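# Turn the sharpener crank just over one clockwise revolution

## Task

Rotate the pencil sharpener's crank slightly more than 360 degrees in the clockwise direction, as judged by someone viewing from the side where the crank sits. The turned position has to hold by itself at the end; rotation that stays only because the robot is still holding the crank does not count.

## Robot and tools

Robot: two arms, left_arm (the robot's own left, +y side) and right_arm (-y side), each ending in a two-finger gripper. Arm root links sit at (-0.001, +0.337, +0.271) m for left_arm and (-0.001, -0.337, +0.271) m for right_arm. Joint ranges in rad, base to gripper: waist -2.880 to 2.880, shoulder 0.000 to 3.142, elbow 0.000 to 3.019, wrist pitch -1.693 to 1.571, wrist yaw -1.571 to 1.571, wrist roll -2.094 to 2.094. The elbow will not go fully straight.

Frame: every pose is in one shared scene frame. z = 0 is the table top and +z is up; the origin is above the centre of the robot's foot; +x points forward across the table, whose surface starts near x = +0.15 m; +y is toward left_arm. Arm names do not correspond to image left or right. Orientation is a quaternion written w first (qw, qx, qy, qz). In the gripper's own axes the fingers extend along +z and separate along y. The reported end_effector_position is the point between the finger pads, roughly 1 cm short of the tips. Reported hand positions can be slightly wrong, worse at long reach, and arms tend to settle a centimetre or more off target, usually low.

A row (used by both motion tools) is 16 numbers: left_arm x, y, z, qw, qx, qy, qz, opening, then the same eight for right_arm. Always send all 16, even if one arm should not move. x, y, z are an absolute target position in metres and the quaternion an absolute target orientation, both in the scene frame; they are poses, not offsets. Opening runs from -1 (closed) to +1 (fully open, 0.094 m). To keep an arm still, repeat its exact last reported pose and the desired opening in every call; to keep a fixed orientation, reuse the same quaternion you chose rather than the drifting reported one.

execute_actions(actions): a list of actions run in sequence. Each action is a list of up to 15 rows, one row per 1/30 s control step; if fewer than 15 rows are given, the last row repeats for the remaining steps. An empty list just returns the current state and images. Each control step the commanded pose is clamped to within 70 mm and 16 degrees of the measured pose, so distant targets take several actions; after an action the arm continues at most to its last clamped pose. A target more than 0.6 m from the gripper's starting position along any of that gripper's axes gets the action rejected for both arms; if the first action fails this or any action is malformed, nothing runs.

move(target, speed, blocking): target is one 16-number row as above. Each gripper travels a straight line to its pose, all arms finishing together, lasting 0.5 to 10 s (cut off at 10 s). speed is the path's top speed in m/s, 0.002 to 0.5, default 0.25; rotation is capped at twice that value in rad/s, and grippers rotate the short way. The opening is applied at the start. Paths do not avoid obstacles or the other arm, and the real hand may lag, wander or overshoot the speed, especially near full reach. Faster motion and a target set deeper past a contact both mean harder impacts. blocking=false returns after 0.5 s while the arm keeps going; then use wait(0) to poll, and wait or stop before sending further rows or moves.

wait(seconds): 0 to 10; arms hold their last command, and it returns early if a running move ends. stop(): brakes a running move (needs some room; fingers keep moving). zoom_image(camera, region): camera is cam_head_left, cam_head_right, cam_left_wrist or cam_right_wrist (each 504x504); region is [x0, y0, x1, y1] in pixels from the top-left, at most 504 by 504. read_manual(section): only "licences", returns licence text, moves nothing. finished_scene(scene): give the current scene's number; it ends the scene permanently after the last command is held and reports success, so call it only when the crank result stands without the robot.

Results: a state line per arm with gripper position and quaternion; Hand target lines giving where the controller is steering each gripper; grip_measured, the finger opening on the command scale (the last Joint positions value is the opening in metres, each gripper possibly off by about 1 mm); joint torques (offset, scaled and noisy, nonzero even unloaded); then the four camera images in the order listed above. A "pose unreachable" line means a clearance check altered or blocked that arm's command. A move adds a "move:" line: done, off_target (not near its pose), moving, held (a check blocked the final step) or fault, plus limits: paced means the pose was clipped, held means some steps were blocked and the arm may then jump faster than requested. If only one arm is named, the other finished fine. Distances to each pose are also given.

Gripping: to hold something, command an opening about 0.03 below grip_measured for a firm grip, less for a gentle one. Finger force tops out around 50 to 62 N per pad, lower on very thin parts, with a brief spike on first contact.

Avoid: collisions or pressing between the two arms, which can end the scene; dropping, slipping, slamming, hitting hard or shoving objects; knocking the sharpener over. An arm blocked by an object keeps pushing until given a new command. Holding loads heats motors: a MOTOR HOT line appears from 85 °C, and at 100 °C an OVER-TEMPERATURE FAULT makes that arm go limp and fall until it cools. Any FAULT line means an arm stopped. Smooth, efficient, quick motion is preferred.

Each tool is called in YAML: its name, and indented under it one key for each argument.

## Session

execute_actions:
  actions: []

Scene clock: 0.00 s.
left_arm: end_effector_position=(+0.6905, +0.1794, +0.3820) grip_measured=+1.000 end_effector_quat_wxyz=(+0.517, -0.082, +0.852, +0.015) | right_arm: end_effector_position=(+0.4786, +0.1601, +0.2455) grip_measured=+1.000 end_effector_quat_wxyz=(-0.091, +0.682, -0.518, +0.509)
Joint positions: left_arm=[-1.943  1.51   1.102  0.209 -0.473 -0.196  0.094] | right_arm=[ 2.643  2.15   1.644 -0.706  1.353 -0.97   0.094]
Joint velocities: left_arm=[-0.005 -0.005  0.012 -0.007 -0.022  0.022  0.   ] | right_arm=[ 0.005  0.005  0.002  0.002  0.051 -0.037  0.   ]
Joint torques (N m, as the arm reports them, + toward a larger angle): no reading
Motor temperatures (°C, as the motors report them): left_arm=[33 33 33 33 31 31] | right_arm=[32 31 34 31 31 30]
Hand target (left_arm): +0.697, +0.178, +0.384; +0.520, -0.084, +0.850, +0.014
Hand target (right_arm): +0.485, +0.167, +0.259; -0.104, +0.674, -0.527, +0.508

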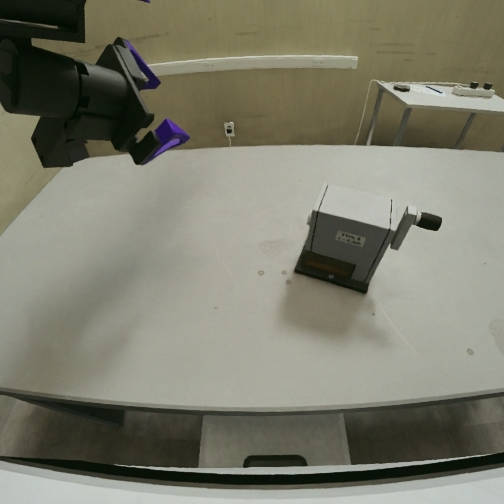

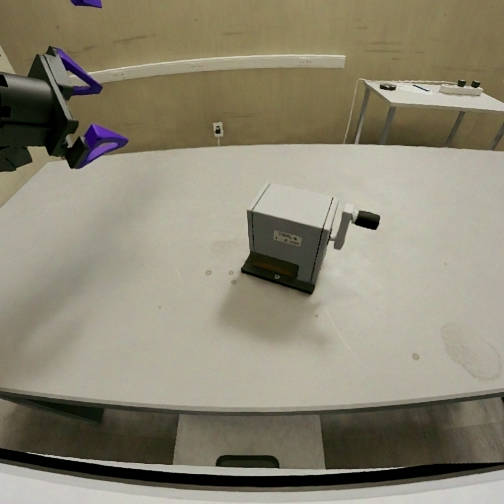

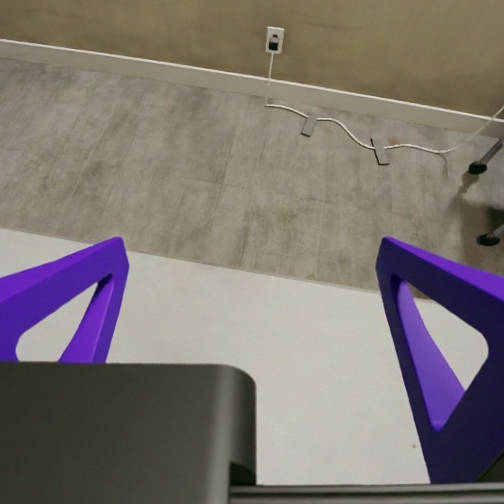

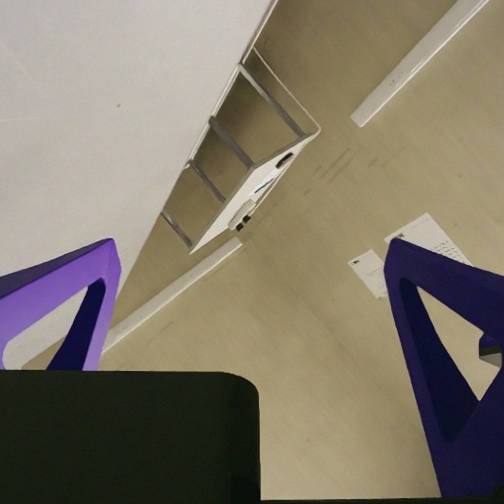

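move:
  target: [0.55,0.4,0.4,0.517,-0.082,0.852,0.015,1,0.45,-0.05,0.36,-0.091,0.682,-0.518,0.509,1]

move:
  target: [0.55,0.4,0.4,0.517,-0.082,0.852,0.015,1,0.37,-0.28,0.22,-0.317,0.517,-0.766,-0.214,1]

Scene clock: 9.10 s.
left_arm: end_effector_position=(+0.5523, +0.4030, +0.4057) grip_measured=+1.000 end_effector_quat_wxyz=(+0.518, -0.093, +0.850, +0.012) | right_arm: end_effector_position=(+0.4448, -0.0457, +0.3545) grip_measured=+1.000 end_effector_quat_wxyz=(-0.086, +0.686, -0.514, +0.508)
Joint positions: left_arm=[-1.43   1.07   0.649  0.247  0.025 -0.121  0.094] | right_arm=[ 2.548  1.512  0.946 -0.322  1.302 -1.319  0.094]
Joint velocities: left_arm=[-0.015 -0.005  0.002 -0.012  0.007  0.007  0.   ] | right_arm=[-0.005  0.005 -0.012  0.007  0.066 -0.022  0.   ]
Joint torques (N m, as the arm reports them, + toward a larger angle): left_arm=[  0.18 -10.9    7.64   1.84   0.07   0.03] | right_arm=[  2.86 -13.82   6.46   1.57   0.27  -0.07]
Motor temperatures (°C, as the motors report them): left_arm=[33 34 35 33 31 31] | right_arm=[32 32 35 31 32 30]
Hand target (left_arm): +0.549, +0.400, +0.402; +0.517, -0.084, +0.852, +0.013
Hand target (right_arm): +0.447, -0.050, +0.359; -0.091, +0.682, -0.518, +0.509
Off the commanded pose (left_arm): 0.007 m, 1 deg.
Off the commanded pose (right_arm): 0.009 m, 1 deg.
move: done

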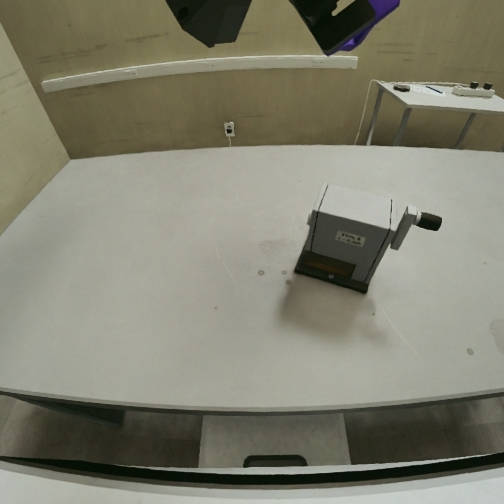

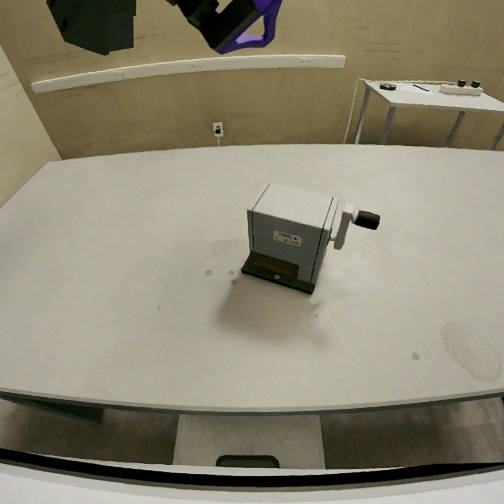

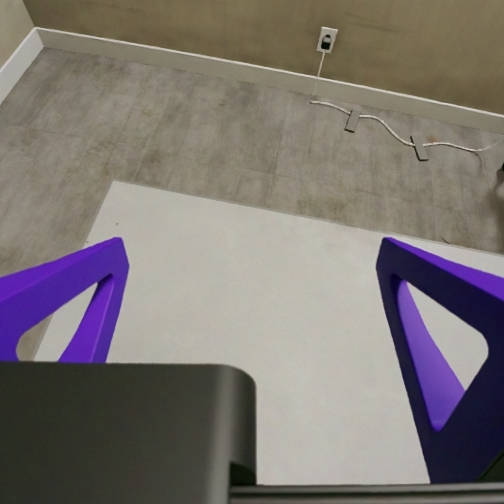

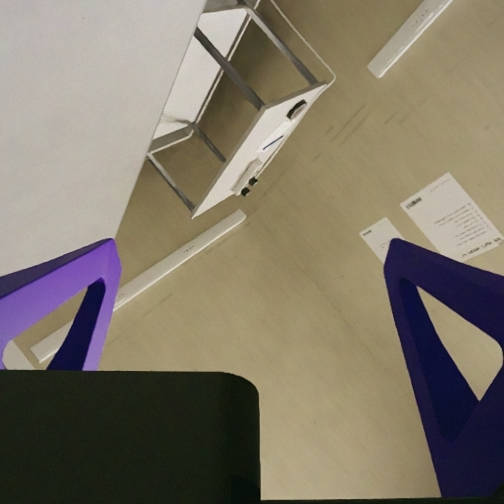

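Scene clock: 12.93 s.
left_arm: end_effector_position=(+0.5523, +0.4030, +0.4057) grip_measured=+1.000 end_effector_quat_wxyz=(+0.518, -0.091, +0.850, +0.013) | right_arm: end_effector_position=(+0.3583, -0.2745, +0.2193) grip_measured=+1.000 end_effector_quat_wxyz=(-0.323, +0.515, -0.765, -0.215)
Joint positions: left_arm=[-1.43   1.07   0.649  0.247  0.025 -0.116  0.094] | right_arm=[ 1.393  1.324  0.462 -0.173 -0.825 -1.253  0.094]
Joint velocities: left_arm=[ 0.005  0.005  0.002  0.002  0.022 -0.11   0.   ] | right_arm=[-0.015  0.005 -0.002 -0.007  0.007  0.007  0.   ]
Joint torques (N m, as the arm reports them, + toward a larger angle): left_arm=[  0.22 -10.41   7.72   2.09   0.03   0.05] | right_arm=[-0.07 -7.02  5.91  0.28 -0.76 -0.15]
Motor temperatures (°C, as the motors report them): left_arm=[33 34 35 33 31 31] | right_arm=[32 32 35 31 32 30]
Hand target (left_arm): +0.550, +0.400, +0.400; +0.517, -0.082, +0.852, +0.015
Hand target (right_arm): +0.367, -0.277, +0.221; +0.325, -0.518, +0.762, +0.213
Off the commanded pose (left_arm): 0.007 m, 1 deg.
Off the commanded pose (right_arm): 0.013 m, 1 deg.
move: off_target (right_arm)

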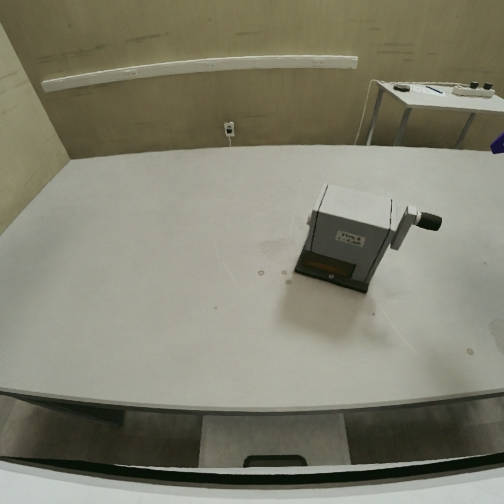

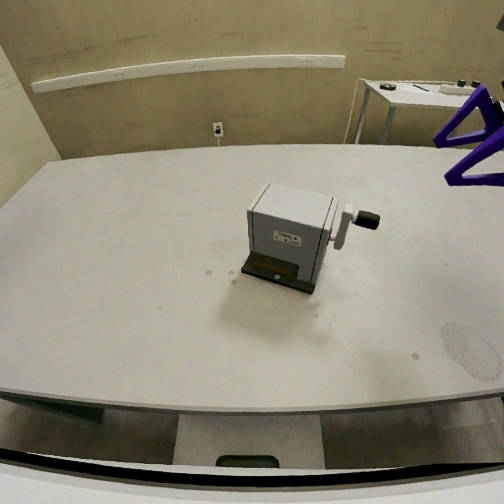

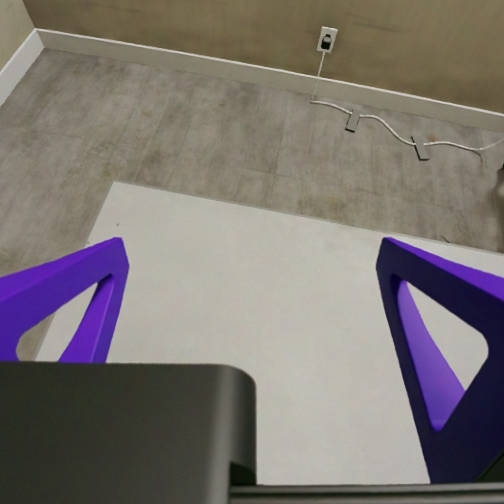

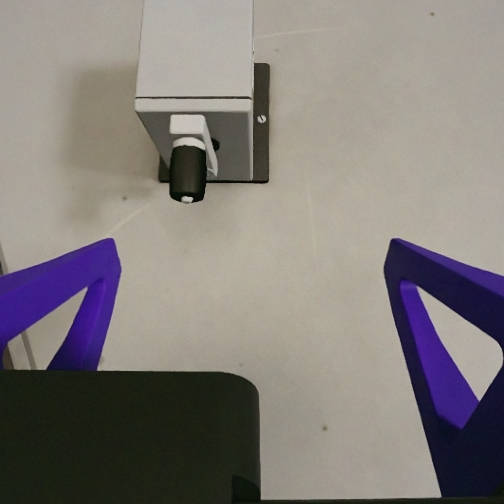

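move:
  target: [0.55,0.4,0.4,0.517,-0.082,0.852,0.015,1,0.345,-0.215,0.15,-0.317,0.517,-0.766,-0.214,1]
  speed: 0.15

Scene clock: 18.37 s.
left_arm: end_effector_position=(+0.5523, +0.4030, +0.4057) grip_measured=+1.000 end_effector_quat_wxyz=(+0.518, -0.091, +0.850, +0.013) | right_arm: end_effector_position=(+0.3508, -0.2172, +0.1533) grip_measured=+1.000 end_effector_quat_wxyz=(-0.319, +0.521, -0.763, -0.212)
Joint positions: left_arm=[-1.43   1.07   0.649  0.247  0.025 -0.116  0.094] | right_arm=[ 1.6    1.594  0.413  0.296 -0.698 -1.038  0.094]
Joint velocities: left_arm=[-0.024 -0.015 -0.007  0.002 -0.037 -0.022  0.   ] | right_arm=[-0.005 -0.005 -0.007  0.002 -0.051  0.007  0.   ]
Joint torques (N m, as the arm reports them, + toward a larger angle): left_arm=[  0.16 -10.39   7.72   2.1    0.03   0.05] | right_arm=[ 1.01 -8.2   0.8   1.63 -0.46  0.06]
Motor temperatures (°C, as the motors report them): left_arm=[33 34 35 33 31 31] | right_arm=[32 32 35 31 32 30]
Hand target (left_arm): +0.550, +0.400, +0.400; +0.517, -0.082, +0.852, +0.015
Hand target (right_arm): +0.346, -0.216, +0.151; +0.317, -0.517, +0.766, +0.214
Off the commanded pose (left_arm): 0.007 m, 1 deg.
Off the commanded pose (right_arm): 0.007 m, 1 deg.
move: done

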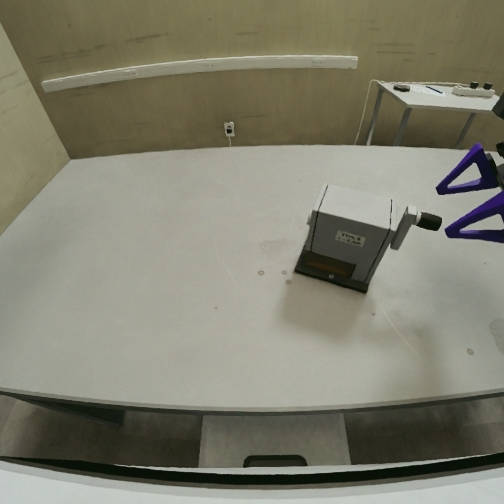

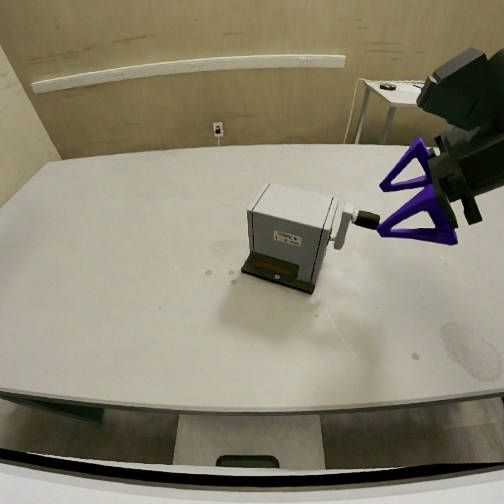

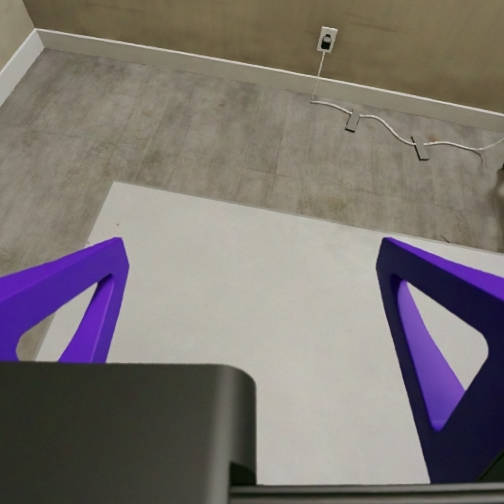

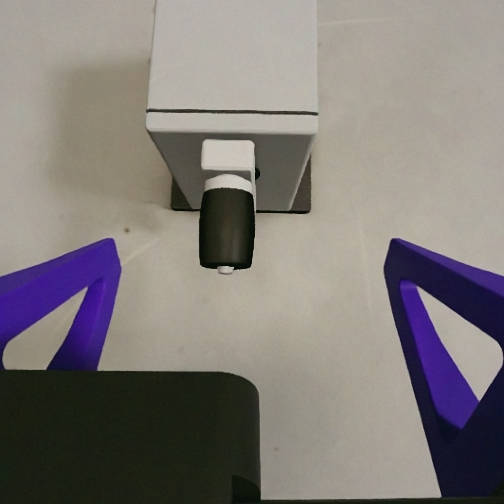

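move:
  target: [0.55,0.4,0.4,0.517,-0.082,0.852,0.015,1,0.35,-0.187,0.116,-0.317,0.517,-0.766,-0.214,1]
  speed: 0.06

Scene clock: 23.33 s.
left_arm: end_effector_position=(+0.5523, +0.4030, +0.4057) grip_measured=+1.000 end_effector_quat_wxyz=(+0.518, -0.091, +0.850, +0.013) | right_arm: end_effector_position=(+0.3469, -0.1912, +0.1187) grip_measured=+1.000 end_effector_quat_wxyz=(-0.313, +0.518, -0.767, -0.214)
Joint positions: left_arm=[-1.43   1.07   0.649  0.247  0.025 -0.116  0.094] | right_arm=[ 1.687  1.757  0.43   0.482 -0.638 -0.949  0.094]
Joint velocities: left_arm=[-0.015 -0.015  0.007  0.002 -0.051 -0.037  0.   ] | right_arm=[-0.005 -0.005 -0.012  0.007 -0.022 -0.037  0.   ]
Joint torques (N m, as the arm reports them, + toward a larger angle): left_arm=[  0.19 -10.37   7.73   2.1    0.02   0.05] | right_arm=[ 1.61 -8.55  1.09  1.65 -0.43  0.07]
Motor temperatures (°C, as the motors report them): left_arm=[33 34 35 33 31 31] | right_arm=[32 32 35 31 32 30]
Hand target (left_arm): +0.550, +0.400, +0.400; +0.517, -0.082, +0.852, +0.015
Hand target (right_arm): +0.351, -0.187, +0.116; +0.317, -0.517, +0.766, +0.214
Off the commanded pose (left_arm): 0.007 m, 1 deg.
Off the commanded pose (right_arm): 0.006 m, 0 deg.
move: done

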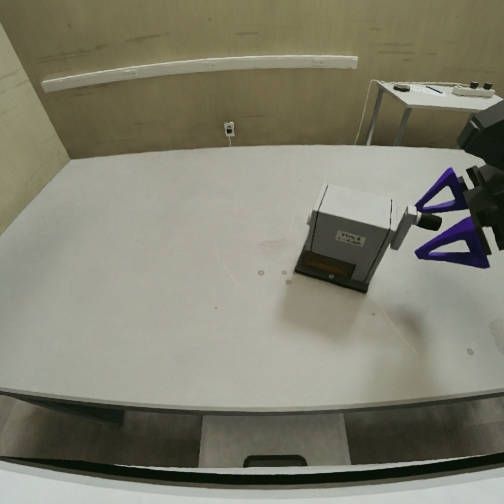

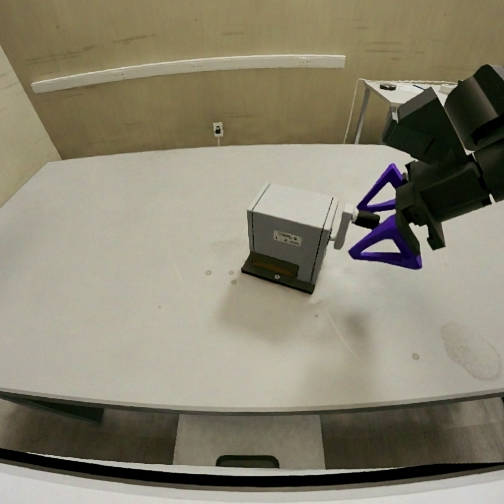

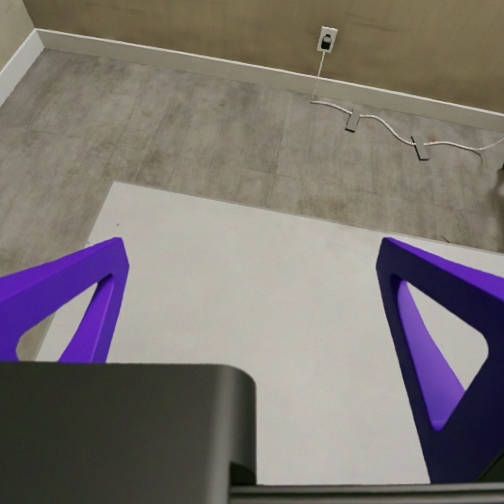

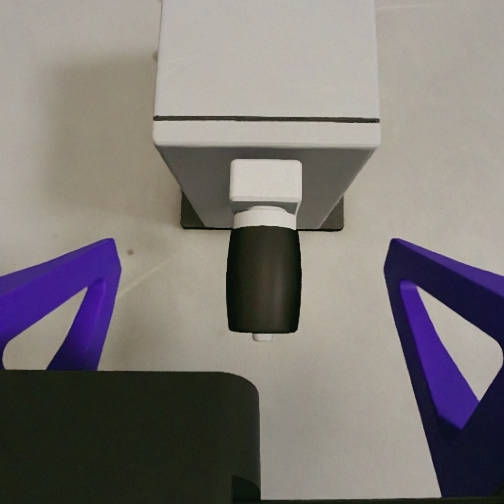

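execute_actions:
  actions:
    - [[0.55,0.4,0.4,0.517,-0.082,0.852,0.015,1,0.355,-0.188,0.116,-0.317,0.517,-0.766,-0.214,0.2]]
    - [[0.55,0.4,0.4,0.517,-0.082,0.852,0.015,1,0.355,-0.188,0.116,-0.317,0.517,-0.766,-0.214,-0.6]]
    - [[0.55,0.4,0.4,0.517,-0.082,0.852,0.015,1,0.355,-0.188,0.116,-0.317,0.517,-0.766,-0.214,-0.6]]
    - [[0.55,0.4,0.4,0.517,-0.082,0.852,0.015,1,0.372,-0.194,0.120,-0.317,0.517,-0.766,-0.214,-0.6]]
    - [[0.55,0.4,0.4,0.517,-0.082,0.852,0.015,1,0.388,-0.200,0.116,-0.317,0.517,-0.766,-0.214,-0.6]]
    - [[0.55,0.4,0.4,0.517,-0.082,0.852,0.015,1,0.402,-0.206,0.105,-0.317,0.517,-0.766,-0.214,-0.6]]
    - [[0.55,0.4,0.4,0.517,-0.082,0.852,0.015,1,0.412,-0.210,0.088,-0.317,0.517,-0.766,-0.214,-0.6]]
    - [[0.55,0.4,0.4,0.517,-0.082,0.852,0.015,1,0.415,-0.211,0.068,-0.317,0.517,-0.766,-0.214,-0.6]]
    - [[0.55,0.4,0.4,0.517,-0.082,0.852,0.015,1,0.415,-0.211,0.066,-0.317,0.517,-0.766,-0.214,-0.6]]

Scene clock: 38.13 s.
left_arm: end_effector_position=(+0.5523, +0.4030, +0.4057) grip_measured=+1.000 end_effector_quat_wxyz=(+0.518, -0.091, +0.850, +0.014) | right_arm: end_effector_position=(+0.3954, -0.2081, +0.0678) grip_measured=-0.567 end_effector_quat_wxyz=(-0.296, +0.512, -0.773, -0.229)
Joint positions: left_arm=[-1.43   1.07   0.649  0.247  0.025 -0.116  0.094] | right_arm=[ 1.618  1.932  0.632  0.371 -0.691 -1.01   0.02 ]
Joint velocities: left_arm=[-0.015 -0.024 -0.012 -0.007 -0.007 -0.022  0.   ] | right_arm=[ 0.005  0.005 -0.002 -0.022  0.037 -0.037  0.   ]
Joint torques (N m, as the arm reports them, + toward a larger angle): left_arm=[  0.15 -10.39   7.72   2.08   0.03   0.04] | right_arm=[  0.14 -10.88   2.65   1.94  -0.58  -0.14]
Motor temperatures (°C, as the motors report them): left_arm=[33 34 36 33 31 31] | right_arm=[32 32 35 31 32 30]
Hand target (left_arm): +0.550, +0.400, +0.400; +0.517, -0.082, +0.852, +0.015
Hand target (right_arm): +0.415, -0.211, +0.067; +0.316, -0.517, +0.766, +0.214
Off the commanded pose (left_arm): 0.007 m, 1 deg.
Off the commanded pose (right_arm): 0.020 m, 3 deg.

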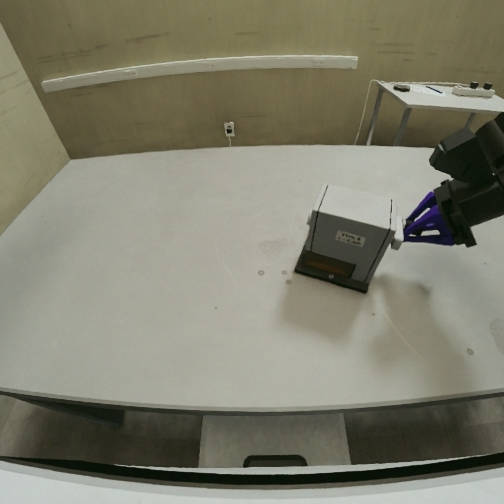

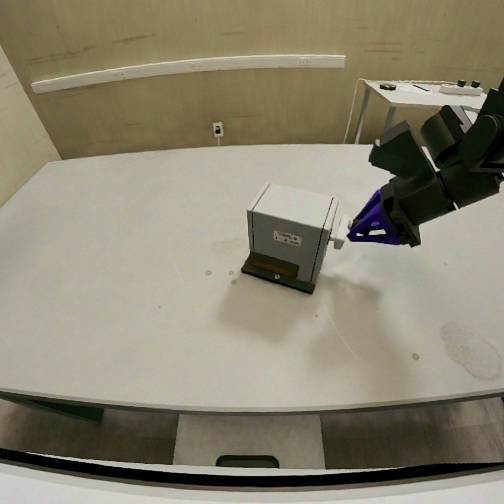

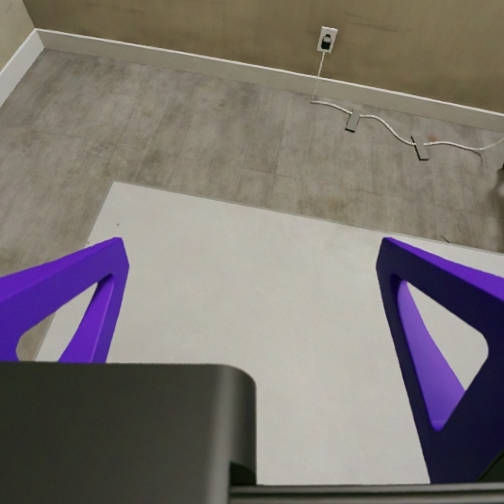

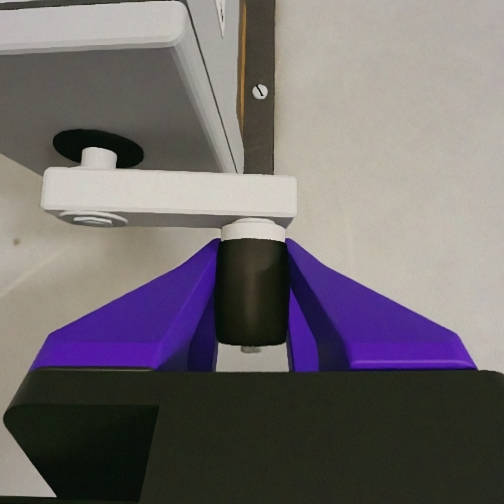

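execute_actions:
  actions:
    - [[0.55,0.4,0.4,0.517,-0.082,0.852,0.015,1,0.398,-0.202,0.047,-0.317,0.517,-0.766,-0.214,-0.6]]
    - [[0.55,0.4,0.4,0.517,-0.082,0.852,0.015,1,0.384,-0.197,0.029,-0.317,0.517,-0.766,-0.214,-0.6]]
    - [[0.55,0.4,0.4,0.517,-0.082,0.852,0.015,1,0.367,-0.190,0.017,-0.317,0.517,-0.766,-0.214,-0.6]]
    - [[0.55,0.4,0.4,0.517,-0.082,0.852,0.015,1,0.346,-0.182,0.013,-0.317,0.517,-0.766,-0.214,-0.6]]
    - [[0.55,0.4,0.4,0.517,-0.082,0.852,0.015,1,0.326,-0.174,0.017,-0.317,0.517,-0.766,-0.214,-0.6]]
    - [[0.55,0.4,0.4,0.517,-0.082,0.852,0.015,1,0.311,-0.167,0.030,-0.317,0.517,-0.766,-0.214,-0.6]]
    - [[0.55,0.4,0.4,0.517,-0.082,0.852,0.015,1,0.300,-0.163,0.049,-0.317,0.517,-0.766,-0.214,-0.6]]
    - [[0.55,0.4,0.4,0.517,-0.082,0.852,0.015,1,0.296,-0.161,0.071,-0.317,0.517,-0.766,-0.214,-0.6]]
    - [[0.55,0.4,0.4,0.517,-0.082,0.852,0.015,1,0.297,-0.161,0.085,-0.317,0.517,-0.766,-0.214,-0.6]]

Scene clock: 53.47 s.
left_arm: end_effector_position=(+0.5523, +0.4030, +0.4057) grip_measured=+1.000 end_effector_quat_wxyz=(+0.518, -0.091, +0.850, +0.014) | right_arm: end_effector_position=(+0.3082, -0.1705, +0.0756) grip_measured=-0.567 end_effector_quat_wxyz=(-0.323, +0.515, -0.769, -0.198)
Joint positions: left_arm=[-1.43   1.07   0.649  0.247  0.025 -0.116  0.094] | right_arm=[ 1.784  2.021  0.381  0.876 -0.546 -0.853  0.02 ]
Joint velocities: left_arm=[ 0.005  0.005 -0.012 -0.007  0.037  0.022  0.   ] | right_arm=[-0.005 -0.005  0.007 -0.002 -0.051  0.007 -0.   ]
Joint torques (N m, as the arm reports them, + toward a larger angle): left_arm=[  0.11 -10.46   7.72   2.1    0.02   0.04] | right_arm=[  3.21 -11.91  -3.73   0.73  -0.84   0.16]
Motor temperatures (°C, as the motors report them): left_arm=[33 34 36 33 31 31] | right_arm=[32 32 35 31 32 30]
Hand target (left_arm): +0.550, +0.400, +0.400; +0.517, -0.082, +0.852, +0.015
Hand target (right_arm): +0.297, -0.161, +0.084; +0.318, -0.517, +0.766, +0.214
Off the commanded pose (left_arm): 0.007 m, 1 deg.
Off the commanded pose (right_arm): 0.017 m, 2 deg.

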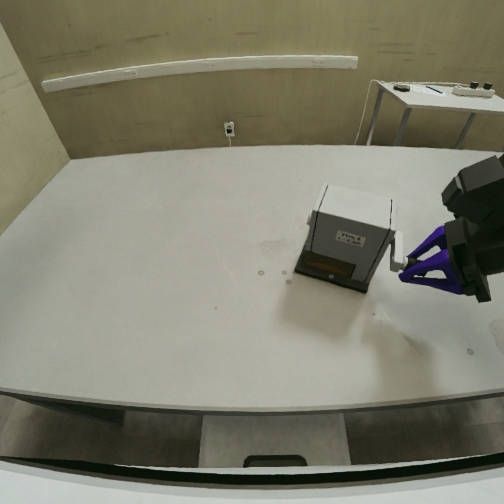

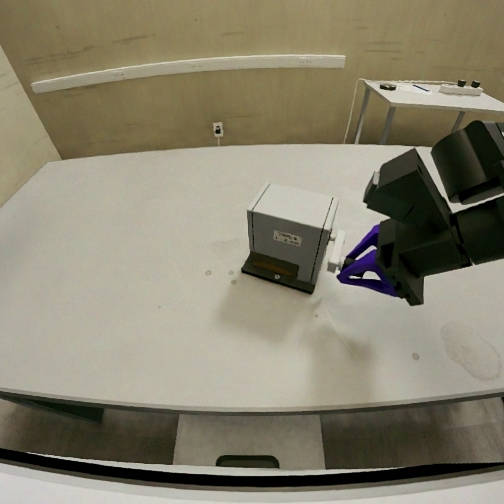

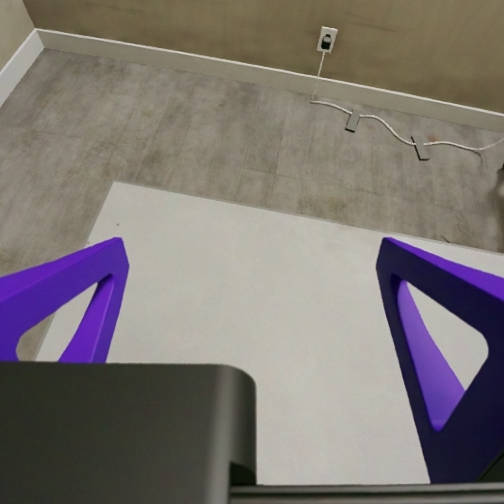

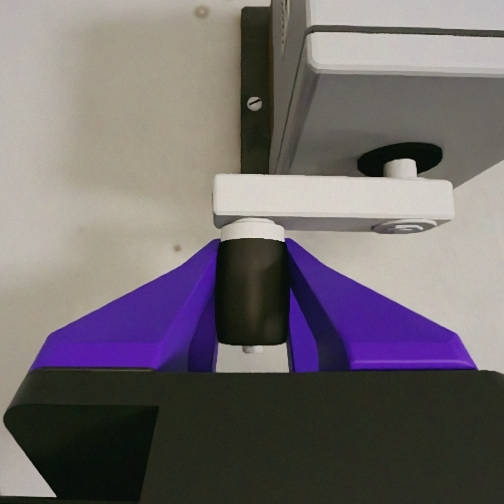

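execute_actions:
  actions:
    - [[0.55,0.4,0.4,0.517,-0.082,0.852,0.015,1,0.308,-0.166,0.099,-0.317,0.517,-0.766,-0.214,-0.6]]
    - [[0.55,0.4,0.4,0.517,-0.082,0.852,0.015,1,0.321,-0.171,0.116,-0.317,0.517,-0.766,-0.214,-0.6]]
    - [[0.55,0.4,0.4,0.517,-0.082,0.852,0.015,1,0.339,-0.178,0.128,-0.317,0.517,-0.766,-0.214,-0.6]]
    - [[0.55,0.4,0.4,0.517,-0.082,0.852,0.015,1,0.362,-0.187,0.131,-0.317,0.517,-0.766,-0.214,-0.6]]
    - [[0.55,0.4,0.4,0.517,-0.082,0.852,0.015,1,0.384,-0.195,0.123,-0.317,0.517,-0.766,-0.214,-0.6]]
    - [[0.55,0.4,0.4,0.517,-0.082,0.852,0.015,1,0.400,-0.202,0.109,-0.317,0.517,-0.766,-0.214,-0.6]]
    - [[0.55,0.4,0.4,0.517,-0.082,0.852,0.015,1,0.400,-0.202,0.107,-0.317,0.517,-0.766,-0.214,-0.6]]
    - [[0.55,0.4,0.4,0.517,-0.082,0.852,0.015,1,0.392,-0.204,0.11,-0.317,0.517,-0.766,-0.214,1]]

Scene clock: 71.83 s.
left_arm: end_effector_position=(+0.5523, +0.4030, +0.4057) grip_measured=+1.000 end_effector_quat_wxyz=(+0.518, -0.091, +0.850, +0.014) | right_arm: end_effector_position=(+0.3819, -0.2013, +0.1085) grip_measured=+1.000 end_effector_quat_wxyz=(-0.305, +0.514, -0.771, -0.222)
Joint positions: left_arm=[-1.43   1.07   0.649  0.247  0.025 -0.116  0.094] | right_arm=[ 1.643  1.787  0.541  0.355 -0.672 -0.983  0.094]
Joint velocities: left_arm=[-0.015 -0.015 -0.012 -0.007 -0.022  0.051  0.   ] | right_arm=[ 0.005 -0.015 -0.007 -0.007  0.022 -0.066  0.   ]
Joint torques (N m, as the arm reports them, + toward a larger angle): left_arm=[  0.21 -10.37   7.72   2.08   0.02   0.05] | right_arm=[  0.15 -10.87   1.92   1.4   -0.7   -0.15]
Motor temperatures (°C, as the motors report them): left_arm=[33 34 36 33 31 31] | right_arm=[32 32 35 31 32 30]
Hand target (left_arm): +0.550, +0.400, +0.400; +0.517, -0.082, +0.852, +0.015
Hand target (right_arm): +0.392, -0.204, +0.110; +0.317, -0.517, +0.766, +0.214
Off the commanded pose (left_arm): 0.007 m, 1 deg.
Off the commanded pose (right_arm): 0.011 m, 2 deg.

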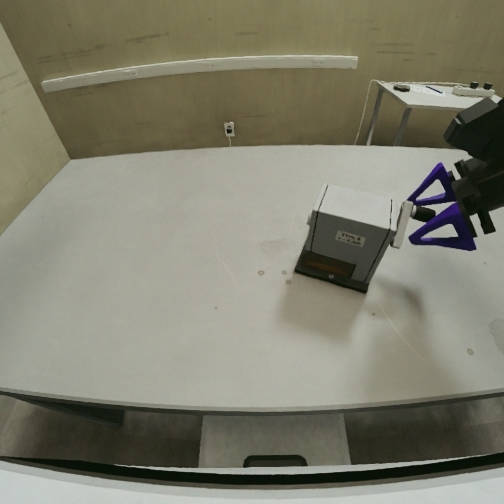

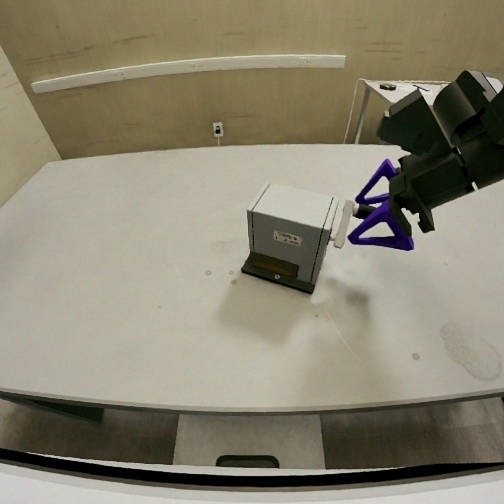

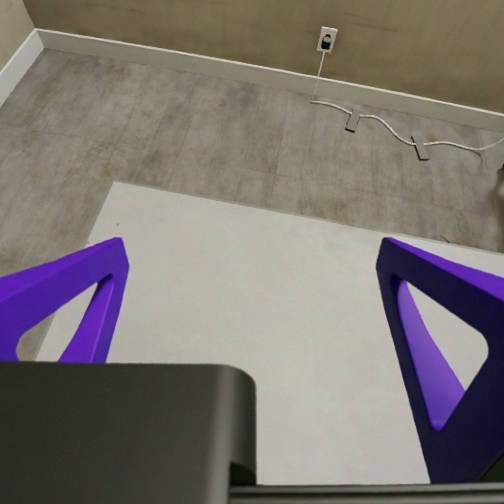

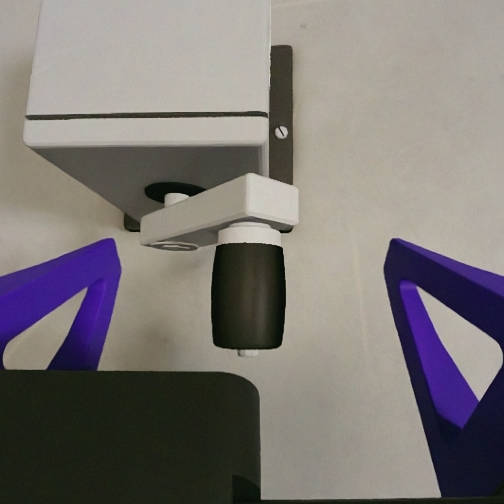

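move:
  target: [0.55,0.4,0.4,0.517,-0.082,0.852,0.015,1,0.36,-0.265,0.17,-0.317,0.517,-0.766,-0.214,1]

finished_scene:
  scene: 2

Scene clock: 75.33 s.
left_arm: end_effector_position=(+0.5523, +0.4030, +0.4057) grip_measured=+1.000 end_effector_quat_wxyz=(+0.518, -0.091, +0.850, +0.014) | right_arm: end_effector_position=(+0.3604, -0.2646, +0.1675) grip_measured=+1.000 end_effector_quat_wxyz=(-0.317, +0.512, -0.769, -0.213)
Joint positions: left_arm=[-1.43   1.07   0.649  0.247  0.025 -0.116  0.094] | right_arm=[ 1.441  1.533  0.459  0.074 -0.788 -1.188  0.094]
Joint velocities: left_arm=[-0.005  0.005 -0.002 -0.007  0.037 -0.022  0.   ] | right_arm=[ 0.005 -0.005  0.002 -0.002 -0.022  0.081  0.   ]
Joint torques (N m, as the arm reports them, + toward a larger angle): left_arm=[  0.19 -10.4    7.72   2.08   0.03   0.05] | right_arm=[ 0.29 -9.8   2.23  0.38 -0.73 -0.15]
Motor temperatures (°C, as the motors report them): left_arm=[33 34 36 33 31 31] | right_arm=[32 32 35 31 32 30]
Hand target (left_arm): +0.550, +0.400, +0.400; +0.517, -0.082, +0.852, +0.015
Hand target (right_arm): +0.359, -0.264, +0.170; +0.317, -0.517, +0.766, +0.214
Off the commanded pose (left_arm): 0.007 m, 1 deg.
Off the commanded pose (right_arm): 0.003 m, 1 deg.
move: done

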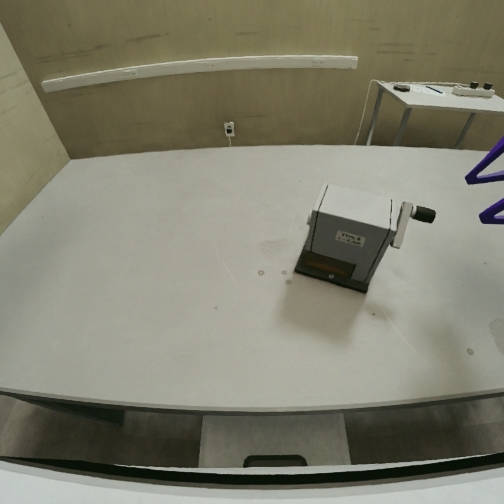

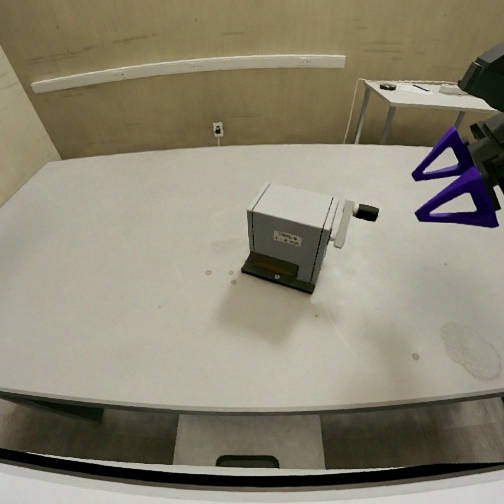

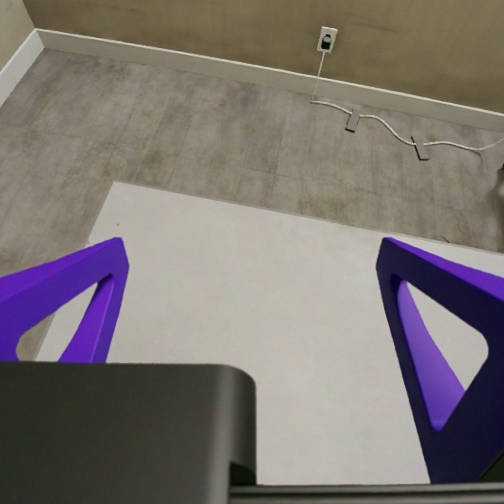

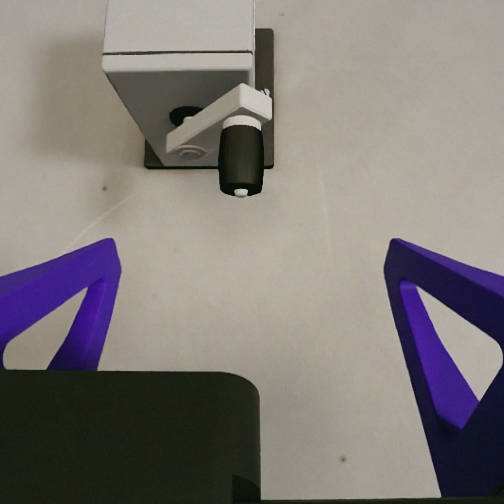

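The scene is finished: the task was done.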